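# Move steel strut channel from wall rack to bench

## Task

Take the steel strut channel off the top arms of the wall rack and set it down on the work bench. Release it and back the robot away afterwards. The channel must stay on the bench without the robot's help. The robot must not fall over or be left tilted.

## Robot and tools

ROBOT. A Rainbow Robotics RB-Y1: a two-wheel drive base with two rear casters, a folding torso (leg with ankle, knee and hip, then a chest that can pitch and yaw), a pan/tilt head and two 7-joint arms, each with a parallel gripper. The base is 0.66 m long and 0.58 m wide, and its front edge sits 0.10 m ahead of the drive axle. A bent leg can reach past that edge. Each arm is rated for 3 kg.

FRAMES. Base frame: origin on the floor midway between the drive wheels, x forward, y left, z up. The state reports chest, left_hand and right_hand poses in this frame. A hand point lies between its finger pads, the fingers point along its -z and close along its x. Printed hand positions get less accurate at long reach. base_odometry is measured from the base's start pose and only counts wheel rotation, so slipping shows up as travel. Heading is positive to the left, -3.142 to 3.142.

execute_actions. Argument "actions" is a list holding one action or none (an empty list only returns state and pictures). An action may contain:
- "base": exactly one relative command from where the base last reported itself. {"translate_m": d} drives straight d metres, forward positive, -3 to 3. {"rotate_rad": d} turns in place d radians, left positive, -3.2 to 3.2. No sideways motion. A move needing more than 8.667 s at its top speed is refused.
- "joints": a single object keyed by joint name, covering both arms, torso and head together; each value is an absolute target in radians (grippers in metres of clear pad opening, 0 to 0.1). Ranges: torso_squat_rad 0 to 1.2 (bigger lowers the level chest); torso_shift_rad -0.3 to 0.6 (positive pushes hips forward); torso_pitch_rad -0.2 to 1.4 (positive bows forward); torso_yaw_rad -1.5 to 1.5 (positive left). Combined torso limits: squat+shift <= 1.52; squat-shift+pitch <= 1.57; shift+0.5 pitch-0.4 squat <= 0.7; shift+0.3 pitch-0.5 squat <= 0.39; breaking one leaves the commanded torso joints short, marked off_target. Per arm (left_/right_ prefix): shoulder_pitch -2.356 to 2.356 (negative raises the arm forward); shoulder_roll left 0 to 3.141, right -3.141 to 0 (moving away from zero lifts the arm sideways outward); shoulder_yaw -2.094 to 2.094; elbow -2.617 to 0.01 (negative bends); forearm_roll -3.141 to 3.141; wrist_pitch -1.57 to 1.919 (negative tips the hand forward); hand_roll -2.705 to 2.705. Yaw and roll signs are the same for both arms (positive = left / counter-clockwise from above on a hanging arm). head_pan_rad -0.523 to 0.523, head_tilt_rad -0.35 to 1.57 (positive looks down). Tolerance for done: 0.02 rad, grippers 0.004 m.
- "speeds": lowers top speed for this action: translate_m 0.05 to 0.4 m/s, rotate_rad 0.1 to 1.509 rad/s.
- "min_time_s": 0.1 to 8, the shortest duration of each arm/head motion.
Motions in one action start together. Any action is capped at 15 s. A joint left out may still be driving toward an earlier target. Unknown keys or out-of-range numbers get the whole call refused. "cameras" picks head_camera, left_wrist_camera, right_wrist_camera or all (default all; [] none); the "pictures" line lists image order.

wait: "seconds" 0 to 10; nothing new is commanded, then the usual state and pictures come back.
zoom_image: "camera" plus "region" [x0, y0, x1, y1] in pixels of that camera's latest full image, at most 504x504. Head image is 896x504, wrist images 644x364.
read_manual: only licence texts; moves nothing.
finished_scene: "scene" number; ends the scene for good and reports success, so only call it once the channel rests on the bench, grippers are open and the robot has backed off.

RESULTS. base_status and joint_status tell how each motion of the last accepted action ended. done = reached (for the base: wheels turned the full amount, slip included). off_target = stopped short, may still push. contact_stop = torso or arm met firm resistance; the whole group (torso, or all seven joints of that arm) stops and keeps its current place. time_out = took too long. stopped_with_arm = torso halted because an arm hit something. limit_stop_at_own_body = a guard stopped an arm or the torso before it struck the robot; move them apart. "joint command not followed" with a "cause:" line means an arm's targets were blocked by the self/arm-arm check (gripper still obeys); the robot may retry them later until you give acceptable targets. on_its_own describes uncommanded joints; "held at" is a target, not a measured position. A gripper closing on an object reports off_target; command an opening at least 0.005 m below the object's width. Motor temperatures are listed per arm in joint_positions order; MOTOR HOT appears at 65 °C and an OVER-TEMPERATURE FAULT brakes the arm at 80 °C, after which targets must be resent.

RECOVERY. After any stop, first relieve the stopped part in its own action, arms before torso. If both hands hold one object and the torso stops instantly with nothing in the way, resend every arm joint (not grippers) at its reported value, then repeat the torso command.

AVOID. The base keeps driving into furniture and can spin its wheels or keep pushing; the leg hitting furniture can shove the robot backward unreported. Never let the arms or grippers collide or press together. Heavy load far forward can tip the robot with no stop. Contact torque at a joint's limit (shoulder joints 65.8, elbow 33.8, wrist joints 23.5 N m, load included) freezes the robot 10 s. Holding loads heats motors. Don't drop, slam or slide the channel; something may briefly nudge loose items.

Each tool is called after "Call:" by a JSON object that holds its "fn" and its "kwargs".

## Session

Call:
{"fn": "execute_actions", "kwargs": {"actions": []}}

Scene clock: 0.00 s.
Motor temperatures (°C, as the motors report them): left_arm=[32 32 35 34 35 38 36] | right_arm=[32 36 31 40 39 36 32]
base_odometry: x=+0.000 y=+0.000 heading=+0.000 (m, m, rad; odometry frame)
base_status: not commanded
joint_positions: torso_squat_rad=+0.350 torso_shift_rad=+0.000 torso_pitch_rad=-0.001 torso_yaw_rad=+0.000 left_shoulder_pitch_rad=-0.039 left_shoulder_roll_rad=+0.037 left_shoulder_yaw_rad=+0.026 left_elbow_rad=-0.233 left_forearm_roll_rad=+0.006 left_wrist_pitch_rad=+0.004 left_hand_roll_rad=-0.012 left_gripper_m=+0.099 right_shoulder_pitch_rad=-0.007 right_shoulder_roll_rad=-0.015 right_shoulder_yaw_rad=-0.047 right_elbow_rad=-0.190 right_forearm_roll_rad=-0.012 right_wrist_pitch_rad=-0.021 right_hand_roll_rad=-0.030 right_gripper_m=+0.101 head_pan_rad=+0.001 head_tilt_rad=+0.401
joint_status: not commanded
chest: x=-0.2284 y=-0.0007 z=+1.2476 quat_wxyz=(+1.000, +0.000, +0.000, +0.000) (m; base frame)
left_hand: x=-0.0876 y=+0.2488 z=+0.5763 quat_wxyz=(+0.991, +0.019, -0.133, +0.001) (m; base frame)
right_hand: x=-0.1264 y=-0.2359 z=+0.5696 quat_wxyz=(+0.993, -0.007, -0.109, -0.042) (m; base frame)
pictures: head_camera, left_wrist_camera, right_wrist_camera
camera_calibration (this result's frames):
head_camera: T_world_to_cam=[[-0.042653, -0.999008, 0.0128312, -0.0202025], [-0.374686, 0.00408922, -0.927143, 1.31739], [0.92617, -0.0443531, -0.374489, 0.677006], [0, 0, 0, 1]] pos_world=[-0.134276, 0.00445775, 1.4752]
left_wrist_camera: T_world_to_cam=[[0.977876, -0.0486677, 0.203443, -0.0133827], [-0.170467, -0.749073, 0.64018, -0.165604], [0.121238, -0.660697, -0.740797, 0.687633], [0, 0, 0, 1]] pos_world=[-0.0985105, 0.329616, 0.618136]
right_wrist_camera: T_world_to_cam=[[-0.948262, -0.0360313, -0.315438, 0.0447624], [-0.223815, 0.780536, 0.58367, -0.138045], [0.225181, 0.624071, -0.748217, 0.700494], [0, 0, 0, 1]] pos_world=[-0.146188, -0.327796, 0.618813]
Images, in order (width x height): head_camera 896x504, left_wrist_camera 644x364, right_wrist_camera 644x364.

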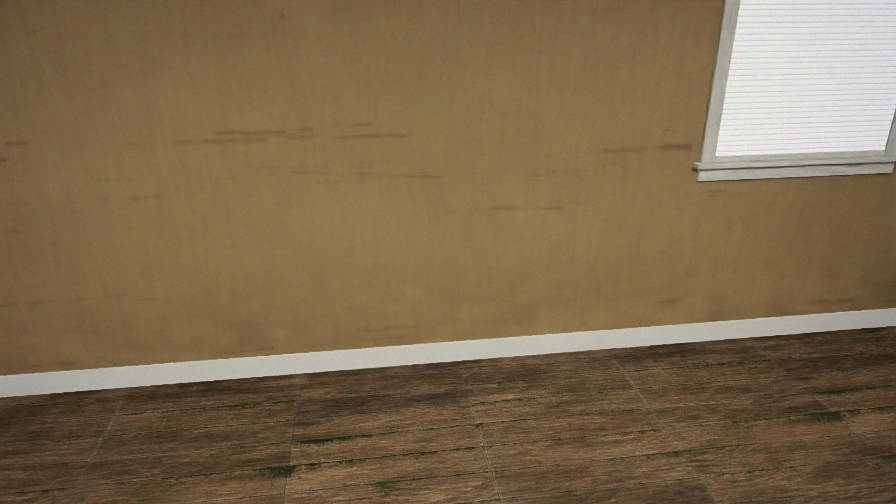

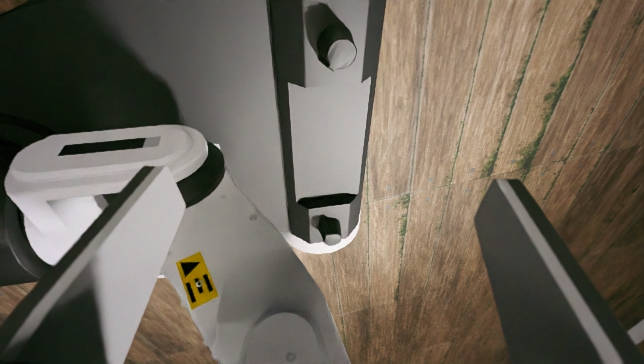

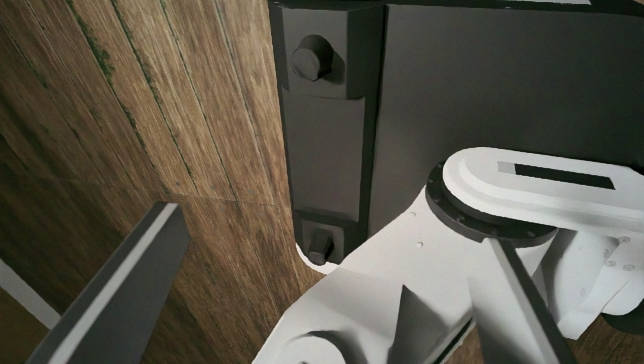

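Call:
{"fn": "execute_actions", "kwargs": {"actions": [{"base":{"rotate_rad":1.57},"joints":{"head_tilt_rad":0.1}}], "cameras": ["head_camera"]}}

Call:
{"fn": "execute_actions", "kwargs": {"actions": [{"joints":{"head_pan_rad":-0.5}}], "cameras": ["head_camera"]}}

Scene clock: 16.57 s.
Motor temperatures (°C, as the motors report them): left_arm=[32 32 35 34 35 38 36] | right_arm=[32 36 31 40 39 36 32]
base_odometry: x=+0.000 y=+0.000 heading=+1.570 (m, m, rad; odometry frame)
base_status: done
joint_positions: torso_squat_rad=+0.350 torso_shift_rad=+0.000 torso_pitch_rad=-0.001 torso_yaw_rad=+0.000 left_shoulder_pitch_rad=-0.039 left_shoulder_roll_rad=+0.037 left_shoulder_yaw_rad=+0.026 left_elbow_rad=-0.233 left_forearm_roll_rad=+0.006 left_wrist_pitch_rad=+0.004 left_hand_roll_rad=-0.012 left_gripper_m=+0.099 right_shoulder_pitch_rad=-0.007 right_shoulder_roll_rad=-0.015 right_shoulder_yaw_rad=-0.047 right_elbow_rad=-0.190 right_forearm_roll_rad=-0.012 right_wrist_pitch_rad=-0.021 right_hand_roll_rad=-0.030 right_gripper_m=+0.101 head_pan_rad=+0.001 head_tilt_rad=+0.100
joint_status: all done
chest: x=-0.2285 y=-0.0007 z=+1.2476 quat_wxyz=(+1.000, +0.000, +0.000, +0.000) (m; base frame)
left_hand: x=-0.0876 y=+0.2488 z=+0.5764 quat_wxyz=(+0.991, +0.019, -0.133, +0.001) (m; base frame)
right_hand: x=-0.1264 y=-0.2359 z=+0.5696 quat_wxyz=(+0.993, -0.007, -0.109, -0.042) (m; base frame)
pictures: head_camera
camera_calibration (this result's frames):
head_camera: T_world_to_cam=[[-0.0446994, -0.999, -0.000591859, -0.00121605], [-0.0833957, 0.00432185, -0.996507, 1.47797], [0.995513, -0.0444939, -0.0835056, 0.270147], [0, 0, 0, 1]] pos_world=[-0.145733, 0.00441751, 1.49536]
Images, in order (width x height): head_camera 896x504.

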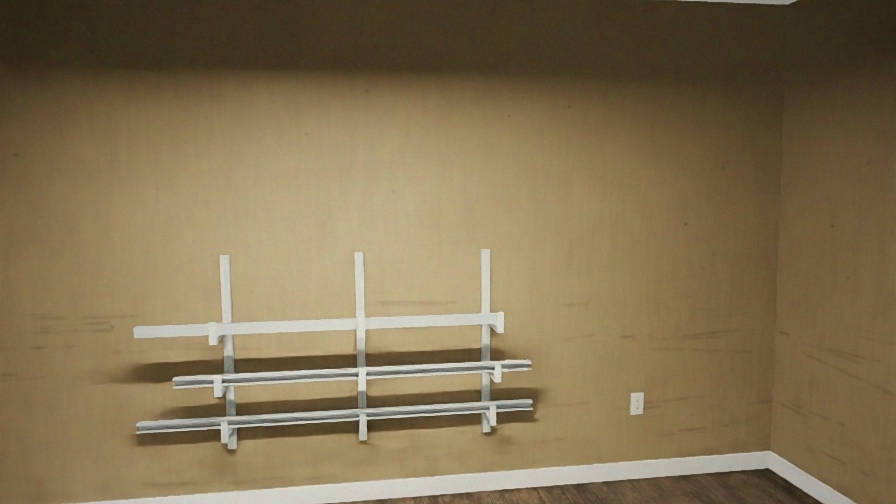

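Scene clock: 17.57 s.
Motor temperatures (°C, as the motors report them): left_arm=[32 32 35 34 35 38 36] | right_arm=[32 36 31 40 39 36 32]
base_odometry: x=+0.000 y=+0.000 heading=+1.570 (m, m, rad; odometry frame)
base_status: not commanded
joint_positions: torso_squat_rad=+0.350 torso_shift_rad=+0.000 torso_pitch_rad=-0.001 torso_yaw_rad=+0.000 left_shoulder_pitch_rad=-0.039 left_shoulder_roll_rad=+0.037 left_shoulder_yaw_rad=+0.026 left_elbow_rad=-0.233 left_forearm_roll_rad=+0.006 left_wrist_pitch_rad=+0.004 left_hand_roll_rad=-0.012 left_gripper_m=+0.099 right_shoulder_pitch_rad=-0.007 right_shoulder_roll_rad=-0.015 right_shoulder_yaw_rad=-0.047 right_elbow_rad=-0.190 right_forearm_roll_rad=-0.012 right_wrist_pitch_rad=-0.021 right_hand_roll_rad=-0.030 right_gripper_m=+0.101 head_pan_rad=-0.500 head_tilt_rad=+0.100
joint_status: all done
chest: x=-0.2285 y=-0.0007 z=+1.2476 quat_wxyz=(+1.000, +0.000, +0.000, +0.000) (m; base frame)
left_hand: x=-0.0876 y=+0.2488 z=+0.5764 quat_wxyz=(+0.991, +0.019, -0.133, +0.001) (m; base frame)
right_hand: x=-0.1264 y=-0.2359 z=+0.5696 quat_wxyz=(+0.993, -0.007, -0.109, -0.042) (m; base frame)
pictures: head_camera
camera_calibration (this result's frames):
head_camera: T_world_to_cam=[[-0.51877, -0.854913, -0.000841342, -0.0986857], [-0.0713055, 0.0442496, -0.996473, 1.48045], [0.851935, -0.51688, -0.0839153, 0.240686], [0, 0, 0, 1]] pos_world=[-0.15068, -0.0254707, 1.49534]
Images, in order (width x height): head_camera 896x504.

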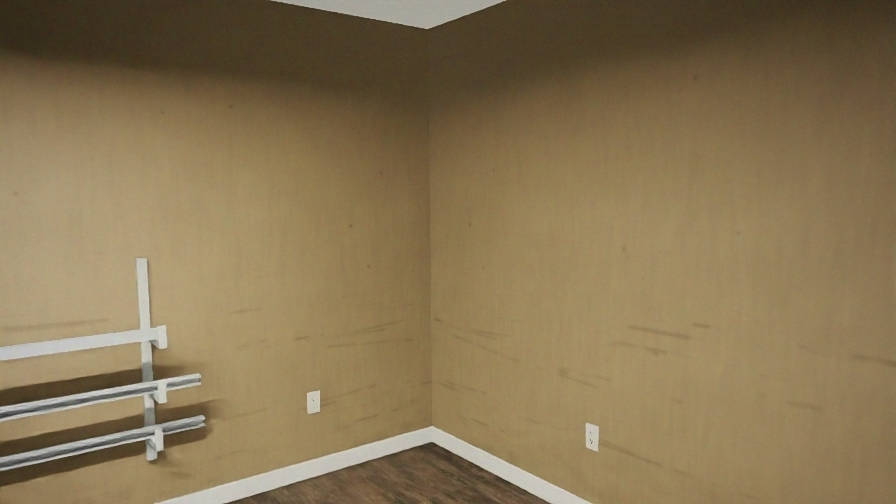

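Call:
{"fn": "execute_actions", "kwargs": {"actions": [{"base":{"rotate_rad":3.14},"joints":{"head_pan_rad":0.45,"head_tilt_rad":0.25}}], "cameras": ["head_camera"]}}

Call:
{"fn": "execute_actions", "kwargs": {"actions": [{"joints":{"head_pan_rad":-0.45}}], "cameras": ["head_camera"]}}

Scene clock: 60.67 s.
Motor temperatures (°C, as the motors report them): left_arm=[32 32 35 34 35 38 36] | right_arm=[32 36 31 40 39 36 32]
base_odometry: x=+0.000 y=+0.000 heading=-1.574 (m, m, rad; odometry frame)
base_status: done
joint_positions: torso_squat_rad=+0.350 torso_shift_rad=+0.000 torso_pitch_rad=-0.001 torso_yaw_rad=+0.000 left_shoulder_pitch_rad=-0.039 left_shoulder_roll_rad=+0.037 left_shoulder_yaw_rad=+0.026 left_elbow_rad=-0.233 left_forearm_roll_rad=+0.006 left_wrist_pitch_rad=+0.004 left_hand_roll_rad=-0.012 left_gripper_m=+0.099 right_shoulder_pitch_rad=-0.007 right_shoulder_roll_rad=-0.015 right_shoulder_yaw_rad=-0.047 right_elbow_rad=-0.190 right_forearm_roll_rad=-0.012 right_wrist_pitch_rad=-0.021 right_hand_roll_rad=-0.030 right_gripper_m=+0.101 head_pan_rad=+0.450 head_tilt_rad=+0.250
joint_status: all done
chest: x=-0.2285 y=-0.0007 z=+1.2476 quat_wxyz=(+1.000, +0.000, +0.000, +0.000) (m; base frame)
left_hand: x=-0.0876 y=+0.2488 z=+0.5764 quat_wxyz=(+0.991, +0.019, -0.133, +0.001) (m; base frame)
right_hand: x=-0.1264 y=-0.2359 z=+0.5696 quat_wxyz=(+0.993, -0.007, -0.109, -0.042) (m; base frame)
pictures: head_camera
camera_calibration (this result's frames):
head_camera: T_world_to_cam=[[0.394056, -0.919063, 0.00657391, 0.0791564], [-0.209821, -0.0969217, -0.972924, 1.41761], [0.894816, 0.382008, -0.231031, 0.463296], [0, 0, 0, 1]] pos_world=[-0.148313, 0.0331639, 1.48574]
Images, in order (width x height): head_camera 896x504.

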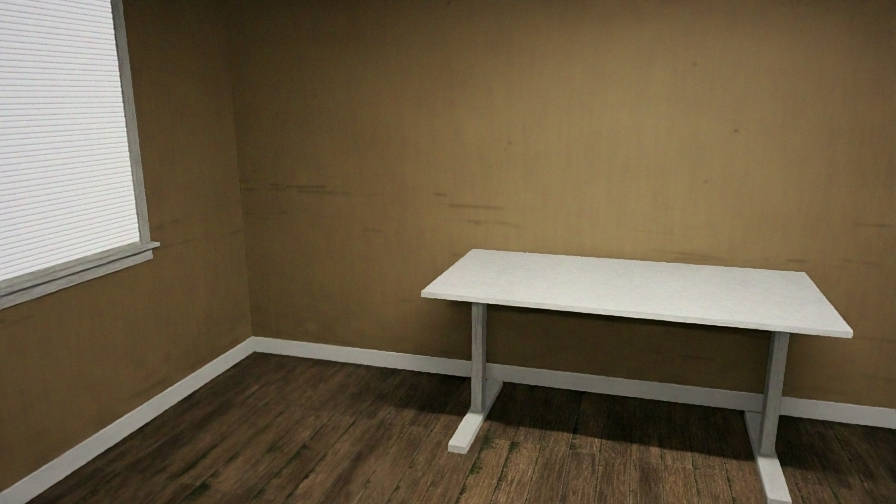

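Scene clock: 61.93 s.
Motor temperatures (°C, as the motors report them): left_arm=[32 32 35 34 35 38 36] | right_arm=[32 36 31 40 39 36 32]
base_odometry: x=+0.000 y=+0.000 heading=-1.574 (m, m, rad; odometry frame)
base_status: not commanded
joint_positions: torso_squat_rad=+0.350 torso_shift_rad=+0.000 torso_pitch_rad=-0.001 torso_yaw_rad=+0.000 left_shoulder_pitch_rad=-0.039 left_shoulder_roll_rad=+0.037 left_shoulder_yaw_rad=+0.026 left_elbow_rad=-0.233 left_forearm_roll_rad=+0.006 left_wrist_pitch_rad=+0.004 left_hand_roll_rad=-0.012 left_gripper_m=+0.099 right_shoulder_pitch_rad=-0.007 right_shoulder_roll_rad=-0.015 right_shoulder_yaw_rad=-0.047 right_elbow_rad=-0.190 right_forearm_roll_rad=-0.012 right_wrist_pitch_rad=-0.021 right_hand_roll_rad=-0.030 right_gripper_m=+0.101 head_pan_rad=-0.450 head_tilt_rad=+0.250
joint_status: all done
chest: x=-0.2285 y=-0.0007 z=+1.2476 quat_wxyz=(+1.000, +0.000, +0.000, +0.000) (m; base frame)
left_hand: x=-0.0876 y=+0.2488 z=+0.5764 quat_wxyz=(+0.991, +0.019, -0.133, +0.001) (m; base frame)
right_hand: x=-0.1264 y=-0.2359 z=+0.5696 quat_wxyz=(+0.993, -0.007, -0.109, -0.042) (m; base frame)
pictures: head_camera
camera_calibration (this result's frames):
head_camera: T_world_to_cam=[[-0.474931, -0.880003, 0.00592151, -0.0994517], [-0.206551, 0.104928, -0.972793, 1.41826], [0.85544, -0.463232, -0.231599, 0.455295], [0, 0, 0, 1]] pos_world=[-0.143767, -0.0254255, 1.48571]
Images, in order (width x height): head_camera 896x504.

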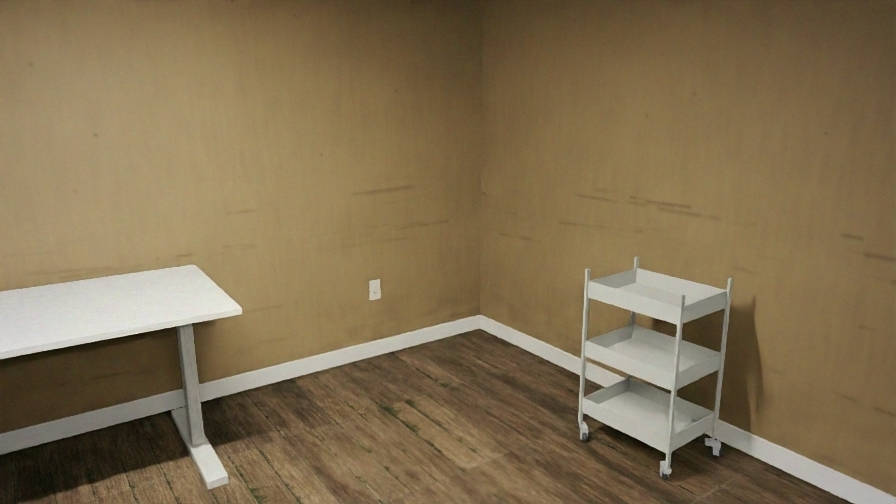

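Call:
{"fn": "execute_actions", "kwargs": {"actions": [{"base":{"rotate_rad":-2.96},"joints":{"head_pan_rad":0,"head_tilt_rad":0.35,"left_shoulder_pitch_rad":-0.93,"left_shoulder_roll_rad":0.135,"left_shoulder_yaw_rad":0.278,"left_elbow_rad":-1.08,"left_forearm_roll_rad":0,"left_wrist_pitch_rad":0.41,"left_hand_roll_rad":0,"right_shoulder_pitch_rad":-0.93,"right_shoulder_roll_rad":-0.135,"right_shoulder_yaw_rad":-0.278,"right_elbow_rad":-1.08,"right_forearm_roll_rad":0,"right_wrist_pitch_rad":0.41,"right_hand_roll_rad":0}}], "cameras": []}}

Call:
{"fn": "execute_actions", "kwargs": {"actions": [{"base":{"translate_m":1.76},"joints":{"torso_squat_rad":1.05}}], "cameras": []}}

Call:
{"fn": "execute_actions", "kwargs": {"actions": [{"base":{"rotate_rad":-0.09}}]}}

Scene clock: 91.30 s.
Motor temperatures (°C, as the motors report them): left_arm=[32 32 35 34 35 38 36] | right_arm=[32 36 31 40 39 36 32]
base_odometry: x=+0.000 y=+0.000 heading=+1.750 (m, m, rad; odometry frame)
base_status: done
joint_positions: torso_squat_rad=+0.350 torso_shift_rad=+0.000 torso_pitch_rad=-0.001 torso_yaw_rad=+0.000 left_shoulder_pitch_rad=-0.930 left_shoulder_roll_rad=+0.135 left_shoulder_yaw_rad=+0.278 left_elbow_rad=-1.080 left_forearm_roll_rad=+0.000 left_wrist_pitch_rad=+0.410 left_hand_roll_rad=+0.000 left_gripper_m=+0.099 right_shoulder_pitch_rad=-0.930 right_shoulder_roll_rad=-0.135 right_shoulder_yaw_rad=-0.278 right_elbow_rad=-1.080 right_forearm_roll_rad=+0.000 right_wrist_pitch_rad=+0.410 right_hand_roll_rad=+0.000 right_gripper_m=+0.101 head_pan_rad=+0.000 head_tilt_rad=+0.350
joint_status: all done
chest: x=-0.2285 y=-0.0007 z=+1.2476 quat_wxyz=(+1.000, +0.000, +0.000, +0.000) (m; base frame)
left_hand: x=+0.4848 y=+0.2193 z=+1.2545 quat_wxyz=(+0.707, +0.000, -0.707, +0.000) (m; base frame)
right_hand: x=+0.4847 y=-0.2208 z=+1.2542 quat_wxyz=(+0.707, +0.000, -0.707, +0.000) (m; base frame)
pictures: none
No camera images: the call's "cameras" was empty. Leave "cameras" out to get every camera's image.

Scene clock: 97.20 s.
Motor temperatures (°C, as the motors report them): left_arm=[32 32 35 35 35 38 36] | right_arm=[32 36 31 40 39 36 32]
base_odometry: x=-0.313 y=+1.732 heading=+1.749 (m, m, rad; odometry frame)
base_status: done
joint_positions: torso_squat_rad=+1.050 torso_shift_rad=+0.000 torso_pitch_rad=-0.001 torso_yaw_rad=+0.000 left_shoulder_pitch_rad=-0.930 left_shoulder_roll_rad=+0.135 left_shoulder_yaw_rad=+0.278 left_elbow_rad=-1.080 left_forearm_roll_rad=+0.000 left_wrist_pitch_rad=+0.410 left_hand_roll_rad=+0.000 left_gripper_m=+0.099 right_shoulder_pitch_rad=-0.930 right_shoulder_roll_rad=-0.135 right_shoulder_yaw_rad=-0.278 right_elbow_rad=-1.080 right_forearm_roll_rad=+0.000 right_wrist_pitch_rad=+0.410 right_hand_roll_rad=+0.000 right_gripper_m=+0.101 head_pan_rad=+0.000 head_tilt_rad=+0.350
joint_status: all done
chest: x=-0.2283 y=-0.0004 z=+0.9382 quat_wxyz=(+1.000, +0.000, +0.000, +0.000) (m; base frame)
left_hand: x=+0.4850 y=+0.2196 z=+0.9449 quat_wxyz=(+0.707, +0.000, -0.707, +0.000) (m; base frame)
right_hand: x=+0.4849 y=-0.2206 z=+0.9446 quat_wxyz=(+0.707, +0.000, -0.707, +0.000) (m; base frame)
pictures: none
No camera images: the call's "cameras" was empty. Leave "cameras" out to get every camera's image.

Scene clock: 98.37 s.
Motor temperatures (°C, as the motors report them): left_arm=[32 32 35 35 35 38 36] | right_arm=[32 36 31 40 39 36 32]
base_odometry: x=-0.313 y=+1.732 heading=+1.660 (m, m, rad; odometry frame)
base_status: done
joint_positions: torso_squat_rad=+1.050 torso_shift_rad=+0.000 torso_pitch_rad=-0.001 torso_yaw_rad=+0.000 left_shoulder_pitch_rad=-0.930 left_shoulder_roll_rad=+0.135 left_shoulder_yaw_rad=+0.278 left_elbow_rad=-1.080 left_forearm_roll_rad=+0.000 left_wrist_pitch_rad=+0.410 left_hand_roll_rad=+0.000 left_gripper_m=+0.099 right_shoulder_pitch_rad=-0.930 right_shoulder_roll_rad=-0.135 right_shoulder_yaw_rad=-0.278 right_elbow_rad=-1.080 right_forearm_roll_rad=+0.000 right_wrist_pitch_rad=+0.410 right_hand_roll_rad=+0.000 right_gripper_m=+0.101 head_pan_rad=+0.000 head_tilt_rad=+0.350
joint_status: not commanded
chest: x=-0.2283 y=-0.0004 z=+0.9382 quat_wxyz=(+1.000, +0.000, +0.000, +0.000) (m; base frame)
left_hand: x=+0.4850 y=+0.2196 z=+0.9449 quat_wxyz=(+0.707, +0.000, -0.707, +0.000) (m; base frame)
right_hand: x=+0.4849 y=-0.2206 z=+0.9446 quat_wxyz=(+0.707, +0.000, -0.707, +0.000) (m; base frame)
pictures: head_camera, left_wrist_camera, right_wrist_camera
camera_calibration (this result's frames):
head_camera: T_world_to_cam=[[-0.0440265, -0.998974, 0.0106387, -0.0137863], [-0.327422, 0.00436754, -0.944868, 1.06055], [0.943852, -0.0450826, -0.327278, 0.510966], [0, 0, 0, 1]] pos_world=[-0.135636, 0.00463146, 1.16946]
left_wrist_camera: T_world_to_cam=[[0.0600263, -0.049711, 0.996958, -0.954124], [-0.691176, -0.722665, 0.00558134, 0.520537], [0.720189, -0.689409, -0.077738, -0.0387788], [0, 0, 0, 1]] pos_world=[0.444984, 0.302009, 0.945302]
right_wrist_camera: T_world_to_cam=[[0.104233, -0.115113, -0.987869, 0.850616], [-0.636236, 0.755724, -0.155194, 0.660429], [0.764421, 0.644693, 0.00553236, -0.135019], [0, 0, 0, 1]] pos_world=[0.434737, -0.31414, 0.943538]
Images, in order (width x height): head_camera 896x504, left_wrist_camera 644x364, right_wrist_camera 644x364.

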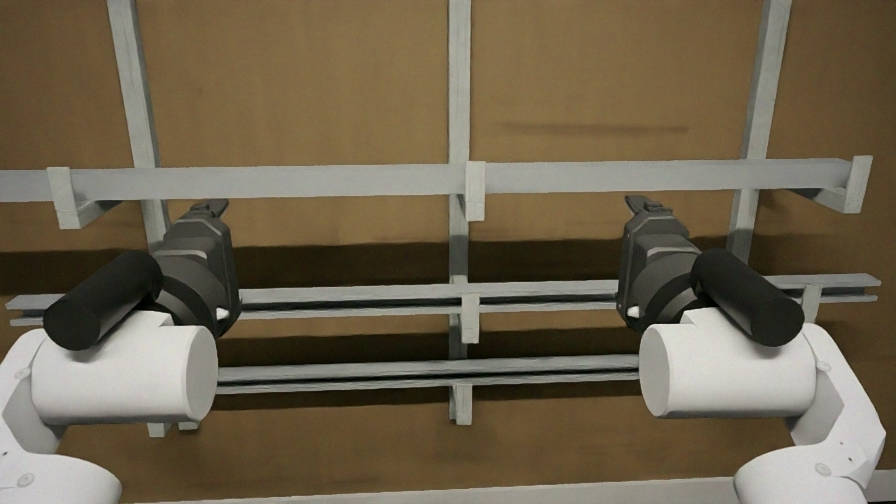

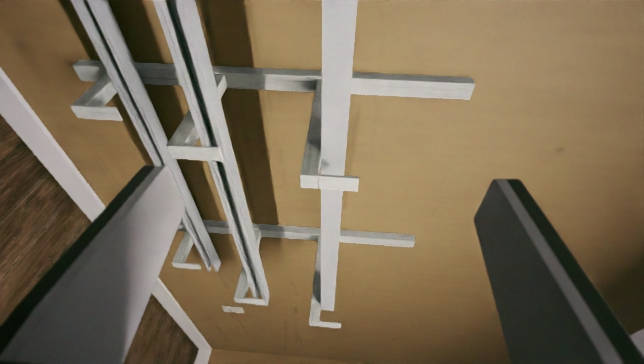

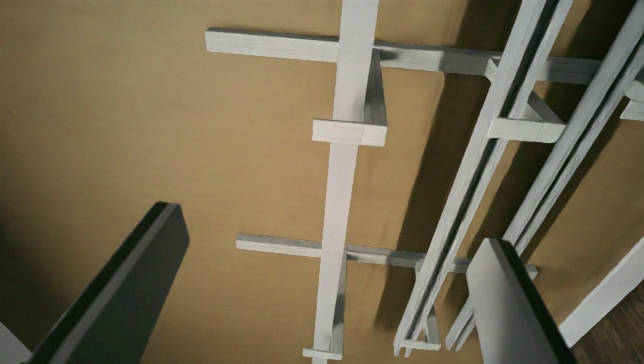

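Call:
{"fn": "execute_actions", "kwargs": {"actions": [{"base":{"translate_m":0.22},"joints":{"torso_squat_rad":1.1}}]}}

Scene clock: 123.43 s.
Motor temperatures (°C, as the motors report them): left_arm=[33 32 35 35 35 38 36] | right_arm=[32 36 31 41 39 36 32]
base_odometry: x=-0.332 y=+1.951 heading=+1.660 (m, m, rad; odometry frame)
base_status: done
joint_positions: torso_squat_rad=+1.100 torso_shift_rad=+0.000 torso_pitch_rad=-0.001 torso_yaw_rad=+0.000 left_shoulder_pitch_rad=-0.930 left_shoulder_roll_rad=+0.135 left_shoulder_yaw_rad=+0.278 left_elbow_rad=-1.080 left_forearm_roll_rad=+0.000 left_wrist_pitch_rad=+0.410 left_hand_roll_rad=+0.000 left_gripper_m=+0.099 right_shoulder_pitch_rad=-0.930 right_shoulder_roll_rad=-0.135 right_shoulder_yaw_rad=-0.278 right_elbow_rad=-1.080 right_forearm_roll_rad=+0.000 right_wrist_pitch_rad=+0.410 right_hand_roll_rad=+0.000 right_gripper_m=+0.101 head_pan_rad=+0.000 head_tilt_rad=+0.350
joint_status: all done
chest: x=-0.2283 y=-0.0004 z=+0.9075 quat_wxyz=(+1.000, +0.000, +0.000, +0.000) (m; base frame)
left_hand: x=+0.4850 y=+0.2196 z=+0.9141 quat_wxyz=(+0.707, +0.000, -0.707, +0.000) (m; base frame)
right_hand: x=+0.4850 y=-0.2206 z=+0.9137 quat_wxyz=(+0.707, +0.000, -0.707, +0.000) (m; base frame)
pictures: head_camera, left_wrist_camera, right_wrist_camera
camera_calibration (this result's frames):
head_camera: T_world_to_cam=[[-0.0440255, -0.998974, 0.0106415, -0.0134372], [-0.327479, 0.00436733, -0.944848, 1.03145], [0.943832, -0.0450822, -0.327335, 0.500907], [0, 0, 0, 1]] pos_world=[-0.135585, 0.00465392, 1.13867]
left_wrist_camera: T_world_to_cam=[[0.0601109, -0.0497114, 0.996953, -0.923429], [-0.691178, -0.722662, 0.00563998, 0.520699], [0.72018, -0.689411, -0.0777993, -0.0411299], [0, 0, 0, 1]] pos_world=[0.445025, 0.302029, 0.914478]
right_wrist_camera: T_world_to_cam=[[0.104117, -0.115115, -0.987881, 0.820202], [-0.636244, 0.755732, -0.15512, 0.655592], [0.76443, 0.644684, 0.00544305, -0.134809], [0, 0, 0, 1]] pos_world=[0.434772, -0.314126, 0.912691]
Images, in order (width x height): head_camera 896x504, left_wrist_camera 644x364, right_wrist_camera 644x364.

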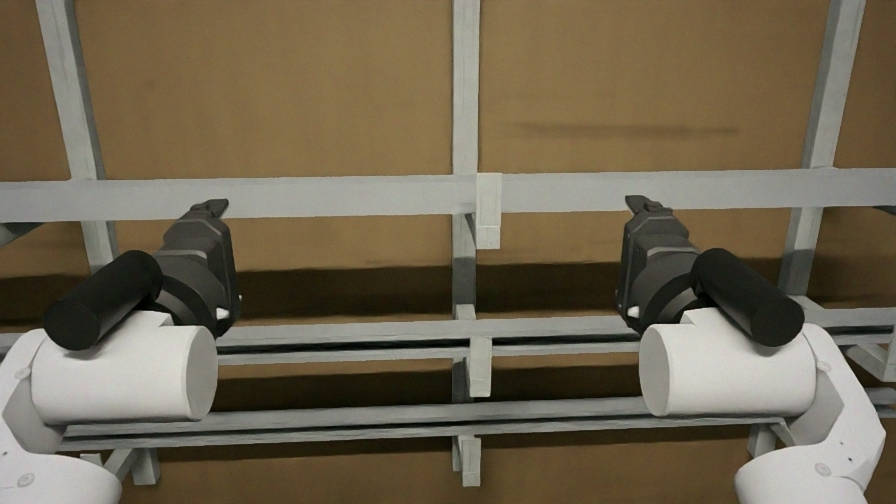

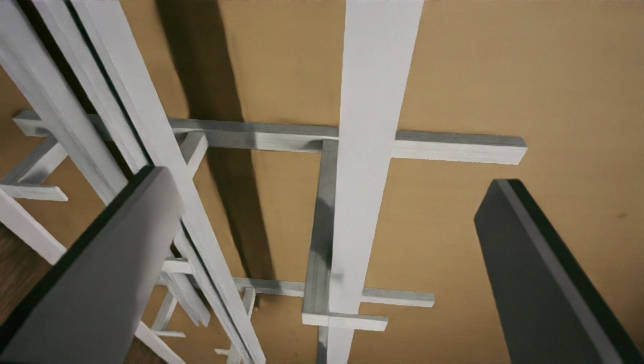

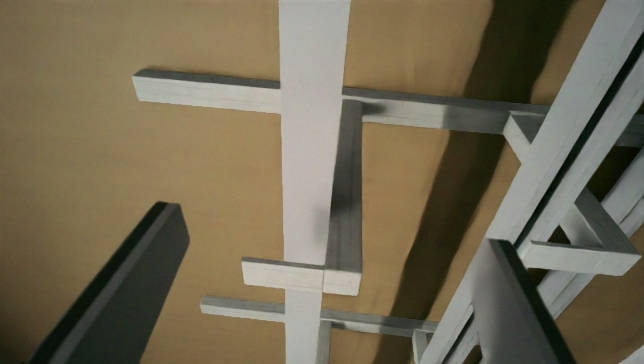

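Call:
{"fn": "execute_actions", "kwargs": {"actions": [{"base":{"translate_m":0.06},"speeds":{"translate_m":0.1},"joints":{"torso_squat_rad":1.075}}]}}

Scene clock: 142.67 s.
Motor temperatures (°C, as the motors report them): left_arm=[33 32 35 35 35 38 36] | right_arm=[33 36 31 41 39 36 32]
base_odometry: x=-0.338 y=+2.011 heading=+1.659 (m, m, rad; odometry frame)
base_status: done
joint_positions: torso_squat_rad=+1.075 torso_shift_rad=+0.000 torso_pitch_rad=-0.001 torso_yaw_rad=+0.000 left_shoulder_pitch_rad=-0.930 left_shoulder_roll_rad=+0.135 left_shoulder_yaw_rad=+0.278 left_elbow_rad=-1.080 left_forearm_roll_rad=+0.000 left_wrist_pitch_rad=+0.410 left_hand_roll_rad=+0.000 left_gripper_m=+0.099 right_shoulder_pitch_rad=-0.930 right_shoulder_roll_rad=-0.135 right_shoulder_yaw_rad=-0.278 right_elbow_rad=-1.080 right_forearm_roll_rad=+0.000 right_wrist_pitch_rad=+0.410 right_hand_roll_rad=+0.000 right_gripper_m=+0.101 head_pan_rad=+0.000 head_tilt_rad=+0.350
joint_status: all done
chest: x=-0.2283 y=-0.0004 z=+0.9229 quat_wxyz=(+1.000, +0.000, +0.000, +0.000) (m; base frame)
left_hand: x=+0.4850 y=+0.2196 z=+0.9296 quat_wxyz=(+0.707, +0.000, -0.707, +0.000) (m; base frame)
right_hand: x=+0.4849 y=-0.2206 z=+0.9293 quat_wxyz=(+0.707, +0.000, -0.707, +0.000) (m; base frame)
pictures: head_camera, left_wrist_camera, right_wrist_camera
camera_calibration (this result's frames):
head_camera: T_world_to_cam=[[-0.0440264, -0.998974, 0.0106384, -0.0136123], [-0.327421, 0.00436772, -0.944868, 1.04611], [0.943852, -0.0450824, -0.327277, 0.505959], [0, 0, 0, 1]] pos_world=[-0.135632, 0.00464241, 1.15417]
left_wrist_camera: T_world_to_cam=[[0.0600634, -0.0497114, 0.996956, -0.93889], [-0.691182, -0.722659, 0.00560743, 0.52061], [0.72018, -0.689415, -0.077765, -0.0399409], [0, 0, 0, 1]] pos_world=[0.444994, 0.302014, 0.930007]
right_wrist_camera: T_world_to_cam=[[0.104217, -0.115113, -0.98787, 0.835522], [-0.636242, 0.755721, -0.155183, 0.658042], [0.764418, 0.644697, 0.00551936, -0.134934], [0, 0, 0, 1]] pos_world=[0.434745, -0.314125, 0.92825]
Images, in order (width x height): head_camera 896x504, left_wrist_camera 644x364, right_wrist_camera 644x364.

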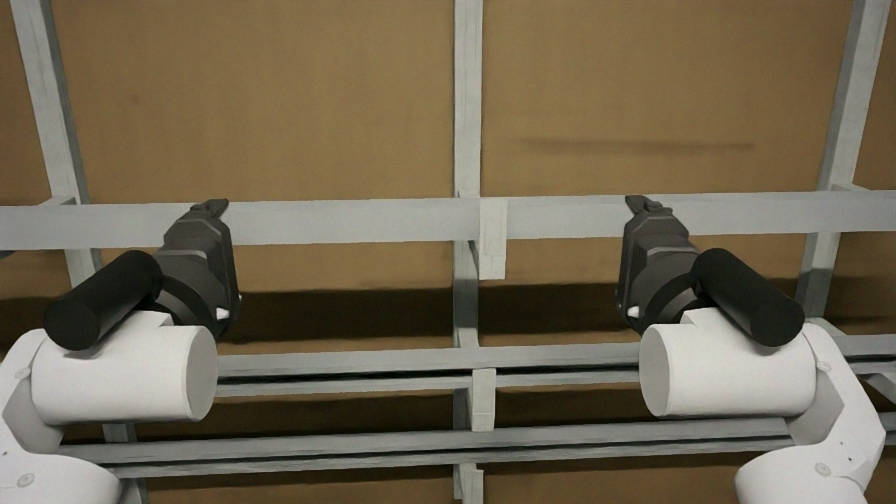

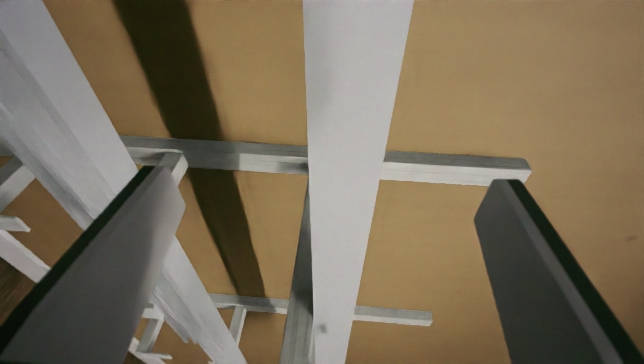

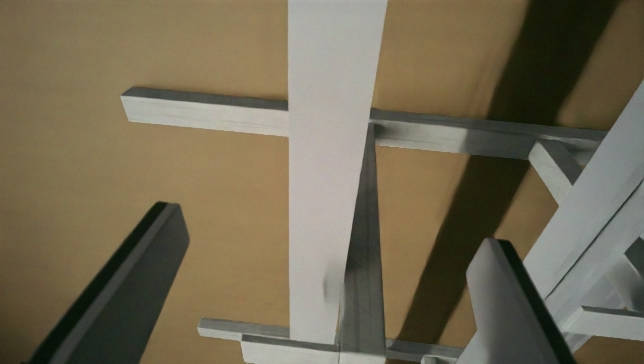

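Call:
{"fn": "execute_actions", "kwargs": {"actions": [{"base":{"translate_m":0.065},"speeds":{"translate_m":0.06}}]}}

Scene clock: 151.63 s.
Motor temperatures (°C, as the motors report them): left_arm=[33 32 35 35 35 38 36] | right_arm=[33 36 31 41 39 36 32]
base_odometry: x=-0.343 y=+2.076 heading=+1.659 (m, m, rad; odometry frame)
base_status: done
joint_positions: torso_squat_rad=+1.075 torso_shift_rad=+0.000 torso_pitch_rad=-0.001 torso_yaw_rad=+0.000 left_shoulder_pitch_rad=-0.930 left_shoulder_roll_rad=+0.135 left_shoulder_yaw_rad=+0.278 left_elbow_rad=-1.080 left_forearm_roll_rad=+0.000 left_wrist_pitch_rad=+0.410 left_hand_roll_rad=+0.000 left_gripper_m=+0.099 right_shoulder_pitch_rad=-0.930 right_shoulder_roll_rad=-0.135 right_shoulder_yaw_rad=-0.278 right_elbow_rad=-1.080 right_forearm_roll_rad=+0.000 right_wrist_pitch_rad=+0.410 right_hand_roll_rad=+0.000 right_gripper_m=+0.101 head_pan_rad=+0.000 head_tilt_rad=+0.350
joint_status: not commanded
chest: x=-0.2283 y=-0.0004 z=+0.9229 quat_wxyz=(+1.000, +0.000, +0.000, +0.000) (m; base frame)
left_hand: x=+0.4850 y=+0.2196 z=+0.9296 quat_wxyz=(+0.707, +0.000, -0.707, +0.000) (m; base frame)
right_hand: x=+0.4849 y=-0.2206 z=+0.9293 quat_wxyz=(+0.707, +0.000, -0.707, +0.000) (m; base frame)
pictures: head_camera, left_wrist_camera, right_wrist_camera
camera_calibration (this result's frames):
head_camera: T_world_to_cam=[[-0.044026, -0.998974, 0.0106388, -0.0136124], [-0.327424, 0.00436741, -0.944867, 1.04611], [0.943851, -0.0450822, -0.32728, 0.505961], [0, 0, 0, 1]] pos_world=[-0.13563, 0.0046426, 1.15417]
left_wrist_camera: T_world_to_cam=[[0.0600987, -0.0497103, 0.996954, -0.938881], [-0.691174, -0.722667, 0.00563179, 0.520591], [0.720185, -0.689407, -0.0777898, -0.0399174], [0, 0, 0, 1]] pos_world=[0.444992, 0.302022, 0.929984]
right_wrist_camera: T_world_to_cam=[[0.104203, -0.115114, -0.987872, 0.835521], [-0.636241, 0.755724, -0.155174, 0.658035], [0.764421, 0.644694, 0.00550885, -0.134925], [0, 0, 0, 1]] pos_world=[0.434744, -0.314128, 0.928241]
Images, in order (width x height): head_camera 896x504, left_wrist_camera 644x364, right_wrist_camera 644x364.

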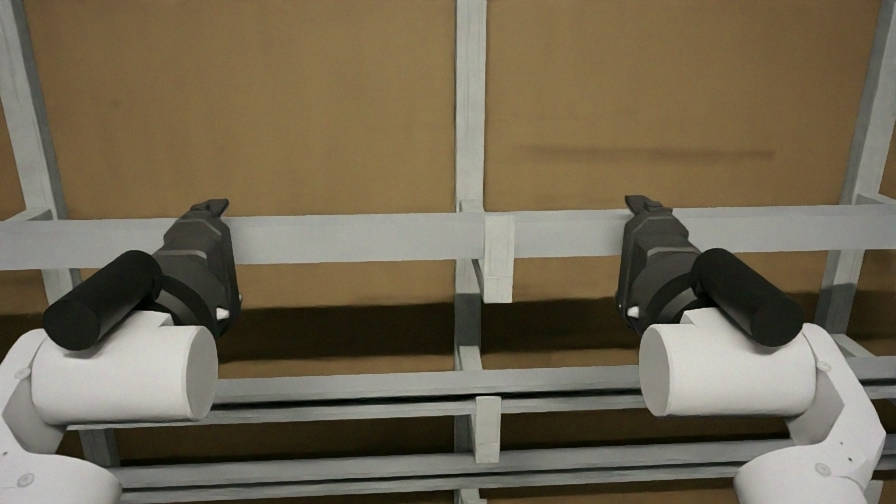

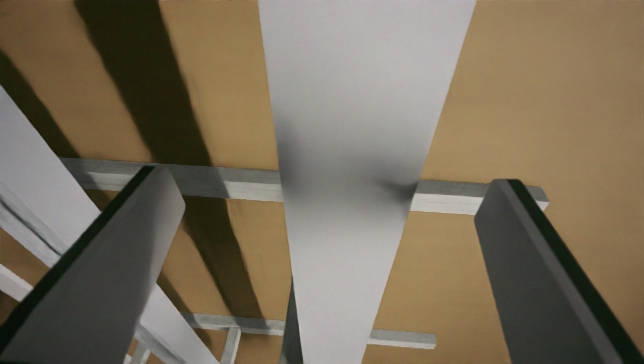

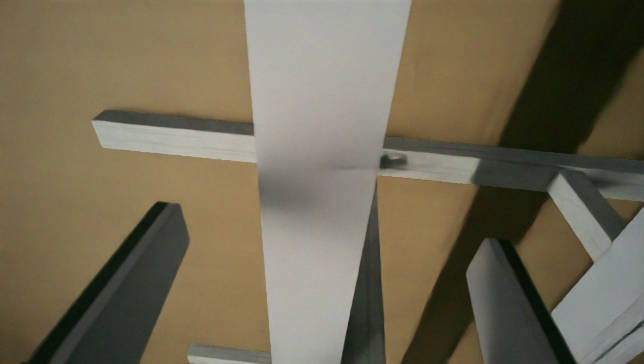

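Call:
{"fn": "execute_actions", "kwargs": {"actions": [{"base":{"translate_m":0.045},"speeds":{"translate_m":0.05},"joints":{"torso_squat_rad":1.062}}]}}

Scene clock: 164.60 s.
Motor temperatures (°C, as the motors report them): left_arm=[33 32 35 35 35 38 36] | right_arm=[33 36 31 41 39 36 32]
base_odometry: x=-0.347 y=+2.120 heading=+1.658 (m, m, rad; odometry frame)
base_status: done
joint_positions: torso_squat_rad=+1.062 torso_shift_rad=+0.000 torso_pitch_rad=-0.001 torso_yaw_rad=+0.000 left_shoulder_pitch_rad=-0.930 left_shoulder_roll_rad=+0.135 left_shoulder_yaw_rad=+0.278 left_elbow_rad=-1.080 left_forearm_roll_rad=+0.000 left_wrist_pitch_rad=+0.410 left_hand_roll_rad=+0.000 left_gripper_m=+0.099 right_shoulder_pitch_rad=-0.930 right_shoulder_roll_rad=-0.135 right_shoulder_yaw_rad=-0.278 right_elbow_rad=-1.080 right_forearm_roll_rad=+0.000 right_wrist_pitch_rad=+0.410 right_hand_roll_rad=+0.000 right_gripper_m=+0.101 head_pan_rad=+0.000 head_tilt_rad=+0.350
joint_status: all done
chest: x=-0.2283 y=-0.0004 z=+0.9309 quat_wxyz=(+1.000, +0.000, +0.000, +0.000) (m; base frame)
left_hand: x=+0.4850 y=+0.2196 z=+0.9376 quat_wxyz=(+0.707, +0.000, -0.707, +0.000) (m; base frame)
right_hand: x=+0.4849 y=-0.2206 z=+0.9372 quat_wxyz=(+0.707, +0.000, -0.707, +0.000) (m; base frame)
pictures: head_camera, left_wrist_camera, right_wrist_camera
camera_calibration (this result's frames):
head_camera: T_world_to_cam=[[-0.0440263, -0.998974, 0.0106379, -0.0137028], [-0.327411, 0.00436769, -0.944872, 1.05365], [0.943856, -0.0450822, -0.327267, 0.508567], [0, 0, 0, 1]] pos_world=[-0.135642, 0.00463663, 1.16214]
left_wrist_camera: T_world_to_cam=[[0.0600935, -0.0497114, 0.996954, -0.94684], [-0.691178, -0.722662, 0.00562795, 0.520539], [0.720181, -0.689411, -0.0777868, -0.0392992], [0, 0, 0, 1]] pos_world=[0.444987, 0.302012, 0.937969]
right_wrist_camera: T_world_to_cam=[[0.104185, -0.115114, -0.987874, 0.843402], [-0.636241, 0.755726, -0.155163, 0.659262], [0.764423, 0.644691, 0.00549547, -0.134946], [0, 0, 0, 1]] pos_world=[0.434736, -0.314136, 0.936209]
Images, in order (width x height): head_camera 896x504, left_wrist_camera 644x364, right_wrist_camera 644x364.

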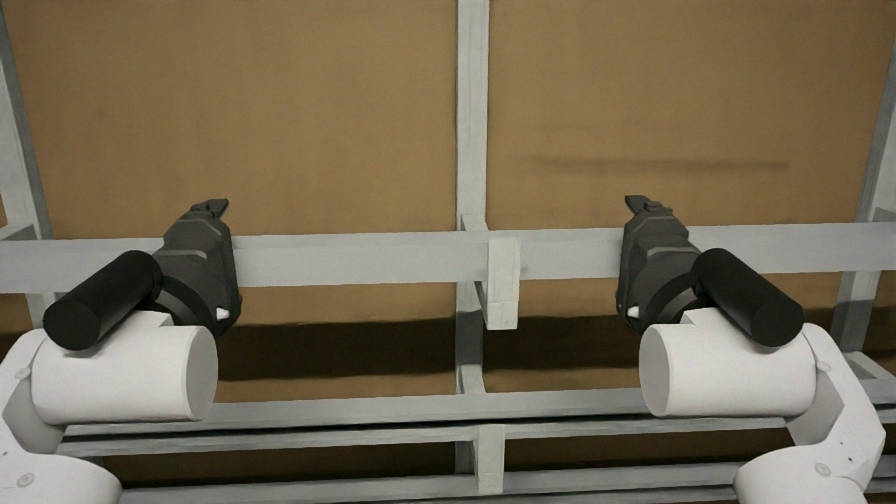

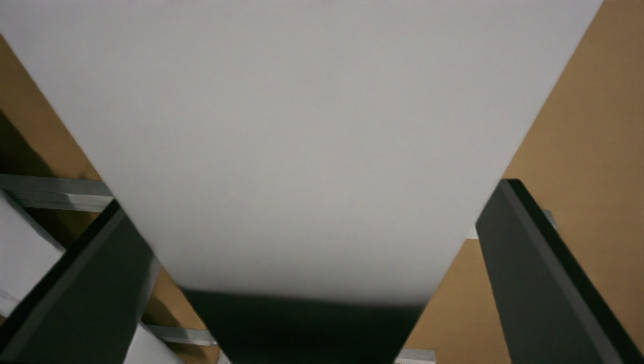

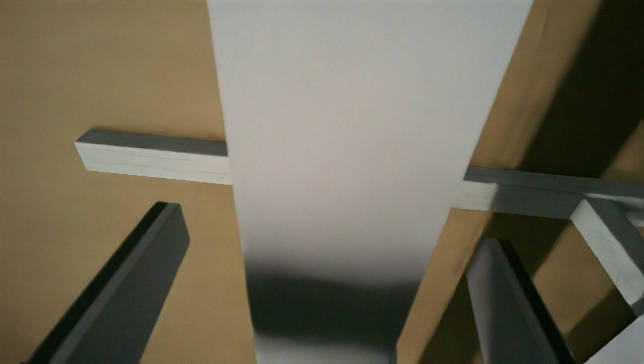

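Matches scene 1's grasp state.

Call:
{"fn": "execute_actions", "kwargs": {"actions": [{"joints":{"left_gripper_m":0.02,"right_gripper_m":0.02}}], "cameras": ["left_wrist_camera","right_wrist_camera"]}}

Call:
{"fn": "execute_actions", "kwargs": {"actions": [{"joints":{"torso_squat_rad":0.9}}]}}

Scene clock: 179.73 s.
Motor temperatures (°C, as the motors report them): left_arm=[33 32 35 35 35 38 36] | right_arm=[33 36 31 41 39 36 32]
base_odometry: x=-0.347 y=+2.120 heading=+1.658 (m, m, rad; odometry frame)
base_status: not commanded
joint_positions: torso_squat_rad=+1.062 torso_shift_rad=+0.000 torso_pitch_rad=+0.000 torso_yaw_rad=+0.000 left_shoulder_pitch_rad=-0.929 left_shoulder_roll_rad=+0.135 left_shoulder_yaw_rad=+0.278 left_elbow_rad=-1.079 left_forearm_roll_rad=+0.000 left_wrist_pitch_rad=+0.410 left_hand_roll_rad=+0.000 left_gripper_m=+0.041 right_shoulder_pitch_rad=-0.929 right_shoulder_roll_rad=-0.135 right_shoulder_yaw_rad=-0.278 right_elbow_rad=-1.080 right_forearm_roll_rad=+0.000 right_wrist_pitch_rad=+0.410 right_hand_roll_rad=+0.000 right_gripper_m=+0.042 head_pan_rad=+0.000 head_tilt_rad=+0.350
joint_status: left_gripper_m off_target (ended at +0.041, target +0.020); right_gripper_m off_target (ended at +0.042, target +0.020)
chest: x=-0.2282 y=-0.0004 z=+0.9309 quat_wxyz=(+1.000, +0.000, +0.000, +0.000) (m; base frame)
left_hand: x=+0.4851 y=+0.2197 z=+0.9365 quat_wxyz=(+0.708, +0.000, -0.706, +0.000) (m; base frame)
right_hand: x=+0.4851 y=-0.2207 z=+0.9363 quat_wxyz=(+0.708, +0.000, -0.706, +0.000) (m; base frame)
pictures: left_wrist_camera, right_wrist_camera
camera_calibration (this result's frames):
left_wrist_camera: T_world_to_cam=[[0.0619409, -0.0496648, 0.996843, -0.946582], [-0.691058, -0.722766, 0.00693055, 0.519442], [0.72014, -0.689306, -0.0790901, -0.0382003], [0, 0, 0, 1]] pos_world=[0.445106, 0.302091, 0.936973]
right_wrist_camera: T_world_to_cam=[[0.102589, -0.115262, -0.988023, 0.843369], [-0.63638, 0.755797, -0.154248, 0.658503], [0.764524, 0.644582, 0.00418611, -0.133839], [0, 0, 0, 1]] pos_world=[0.43486, -0.314216, 0.935402]
Images, in order (width x height): left_wrist_camera 644x364, right_wrist_camera 644x364.

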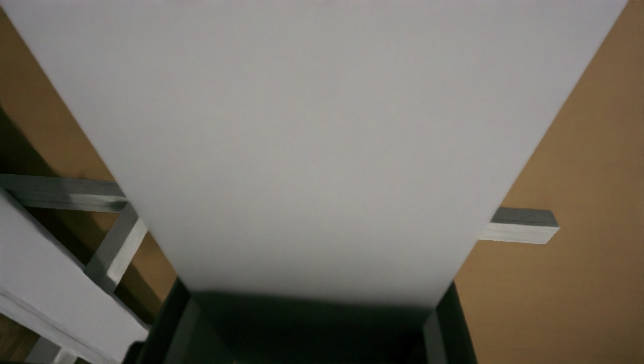

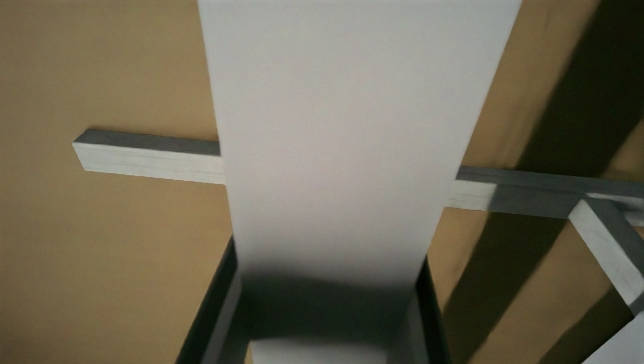

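Scene clock: 181.07 s.
Motor temperatures (°C, as the motors report them): left_arm=[33 32 35 35 35 38 36] | right_arm=[33 36 31 41 39 36 32]
base_odometry: x=-0.347 y=+2.120 heading=+1.658 (m, m, rad; odometry frame)
base_status: not commanded
joint_positions: torso_squat_rad=+0.900 torso_shift_rad=+0.000 torso_pitch_rad=+0.001 torso_yaw_rad=+0.000 left_shoulder_pitch_rad=-0.926 left_shoulder_roll_rad=+0.134 left_shoulder_yaw_rad=+0.278 left_elbow_rad=-1.077 left_forearm_roll_rad=+0.000 left_wrist_pitch_rad=+0.411 left_hand_roll_rad=+0.000 left_gripper_m=+0.041 right_shoulder_pitch_rad=-0.927 right_shoulder_roll_rad=-0.134 right_shoulder_yaw_rad=-0.278 right_elbow_rad=-1.078 right_forearm_roll_rad=+0.000 right_wrist_pitch_rad=+0.411 right_hand_roll_rad=+0.000 right_gripper_m=+0.042 head_pan_rad=+0.000 head_tilt_rad=+0.350
joint_status: all done
chest: x=-0.2275 y=-0.0005 z=+1.0251 quat_wxyz=(+1.000, +0.000, +0.001, +0.000) (m; base frame)
left_hand: x=+0.4857 y=+0.2197 z=+1.0256 quat_wxyz=(+0.711, +0.000, -0.703, +0.000) (m; base frame)
right_hand: x=+0.4857 y=-0.2208 z=+1.0267 quat_wxyz=(+0.710, +0.000, -0.704, +0.000) (m; base frame)
pictures: head_camera, left_wrist_camera, right_wrist_camera
camera_calibration (this result's frames):
head_camera: T_world_to_cam=[[-0.0440046, -0.998973, 0.0108164, -0.0148769], [-0.329197, 0.00427714, -0.944252, 1.14191], [0.943235, -0.0451122, -0.329047, 0.540291], [0, 0, 0, 1]] pos_world=[-0.134363, 0.00462799, 1.25619]
left_wrist_camera: T_world_to_cam=[[0.0707937, -0.0488101, 0.996296, -1.03934], [-0.690831, -0.722887, 0.0136729, 0.512292], [0.719543, -0.68924, -0.0848954, -0.0253461], [0, 0, 0, 1]] pos_world=[0.445723, 0.302129, 1.02633]
right_wrist_camera: T_world_to_cam=[[0.0960658, -0.115218, -0.988684, 0.936446], [-0.63721, 0.75595, -0.150011, 0.66904], [0.76468, 0.64441, -0.000797026, -0.129621], [0, 0, 0, 1]] pos_world=[0.435477, -0.314337, 1.02611]
Images, in order (width x height): head_camera 896x504, left_wrist_camera 644x364, right_wrist_camera 644x364.

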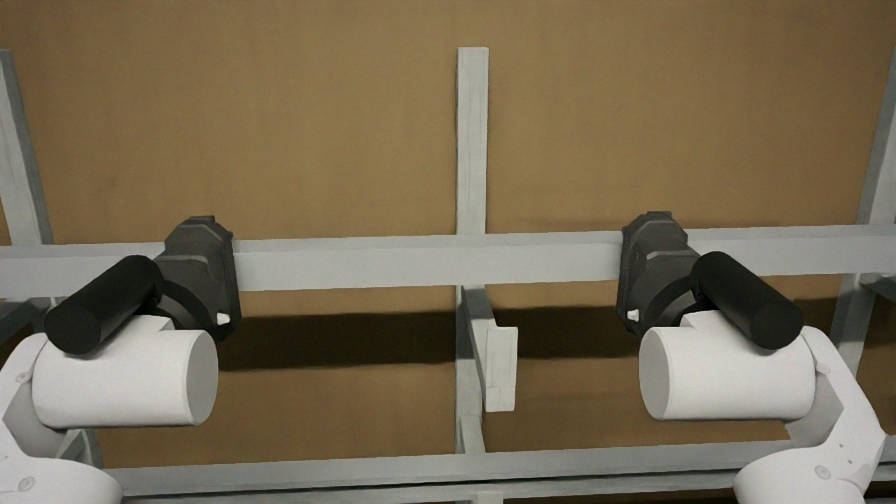

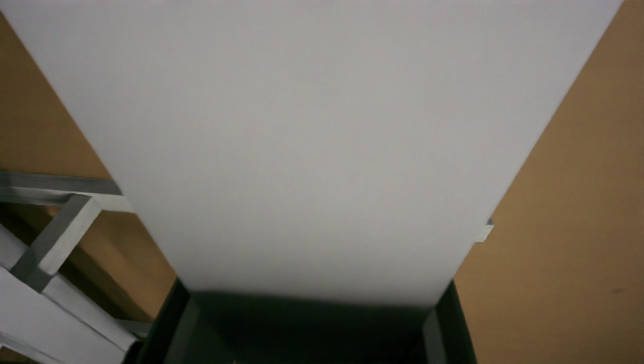

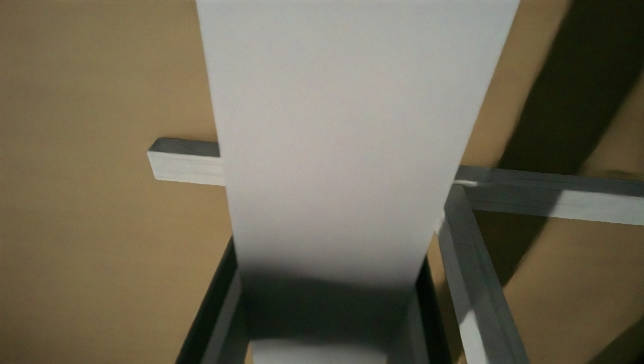

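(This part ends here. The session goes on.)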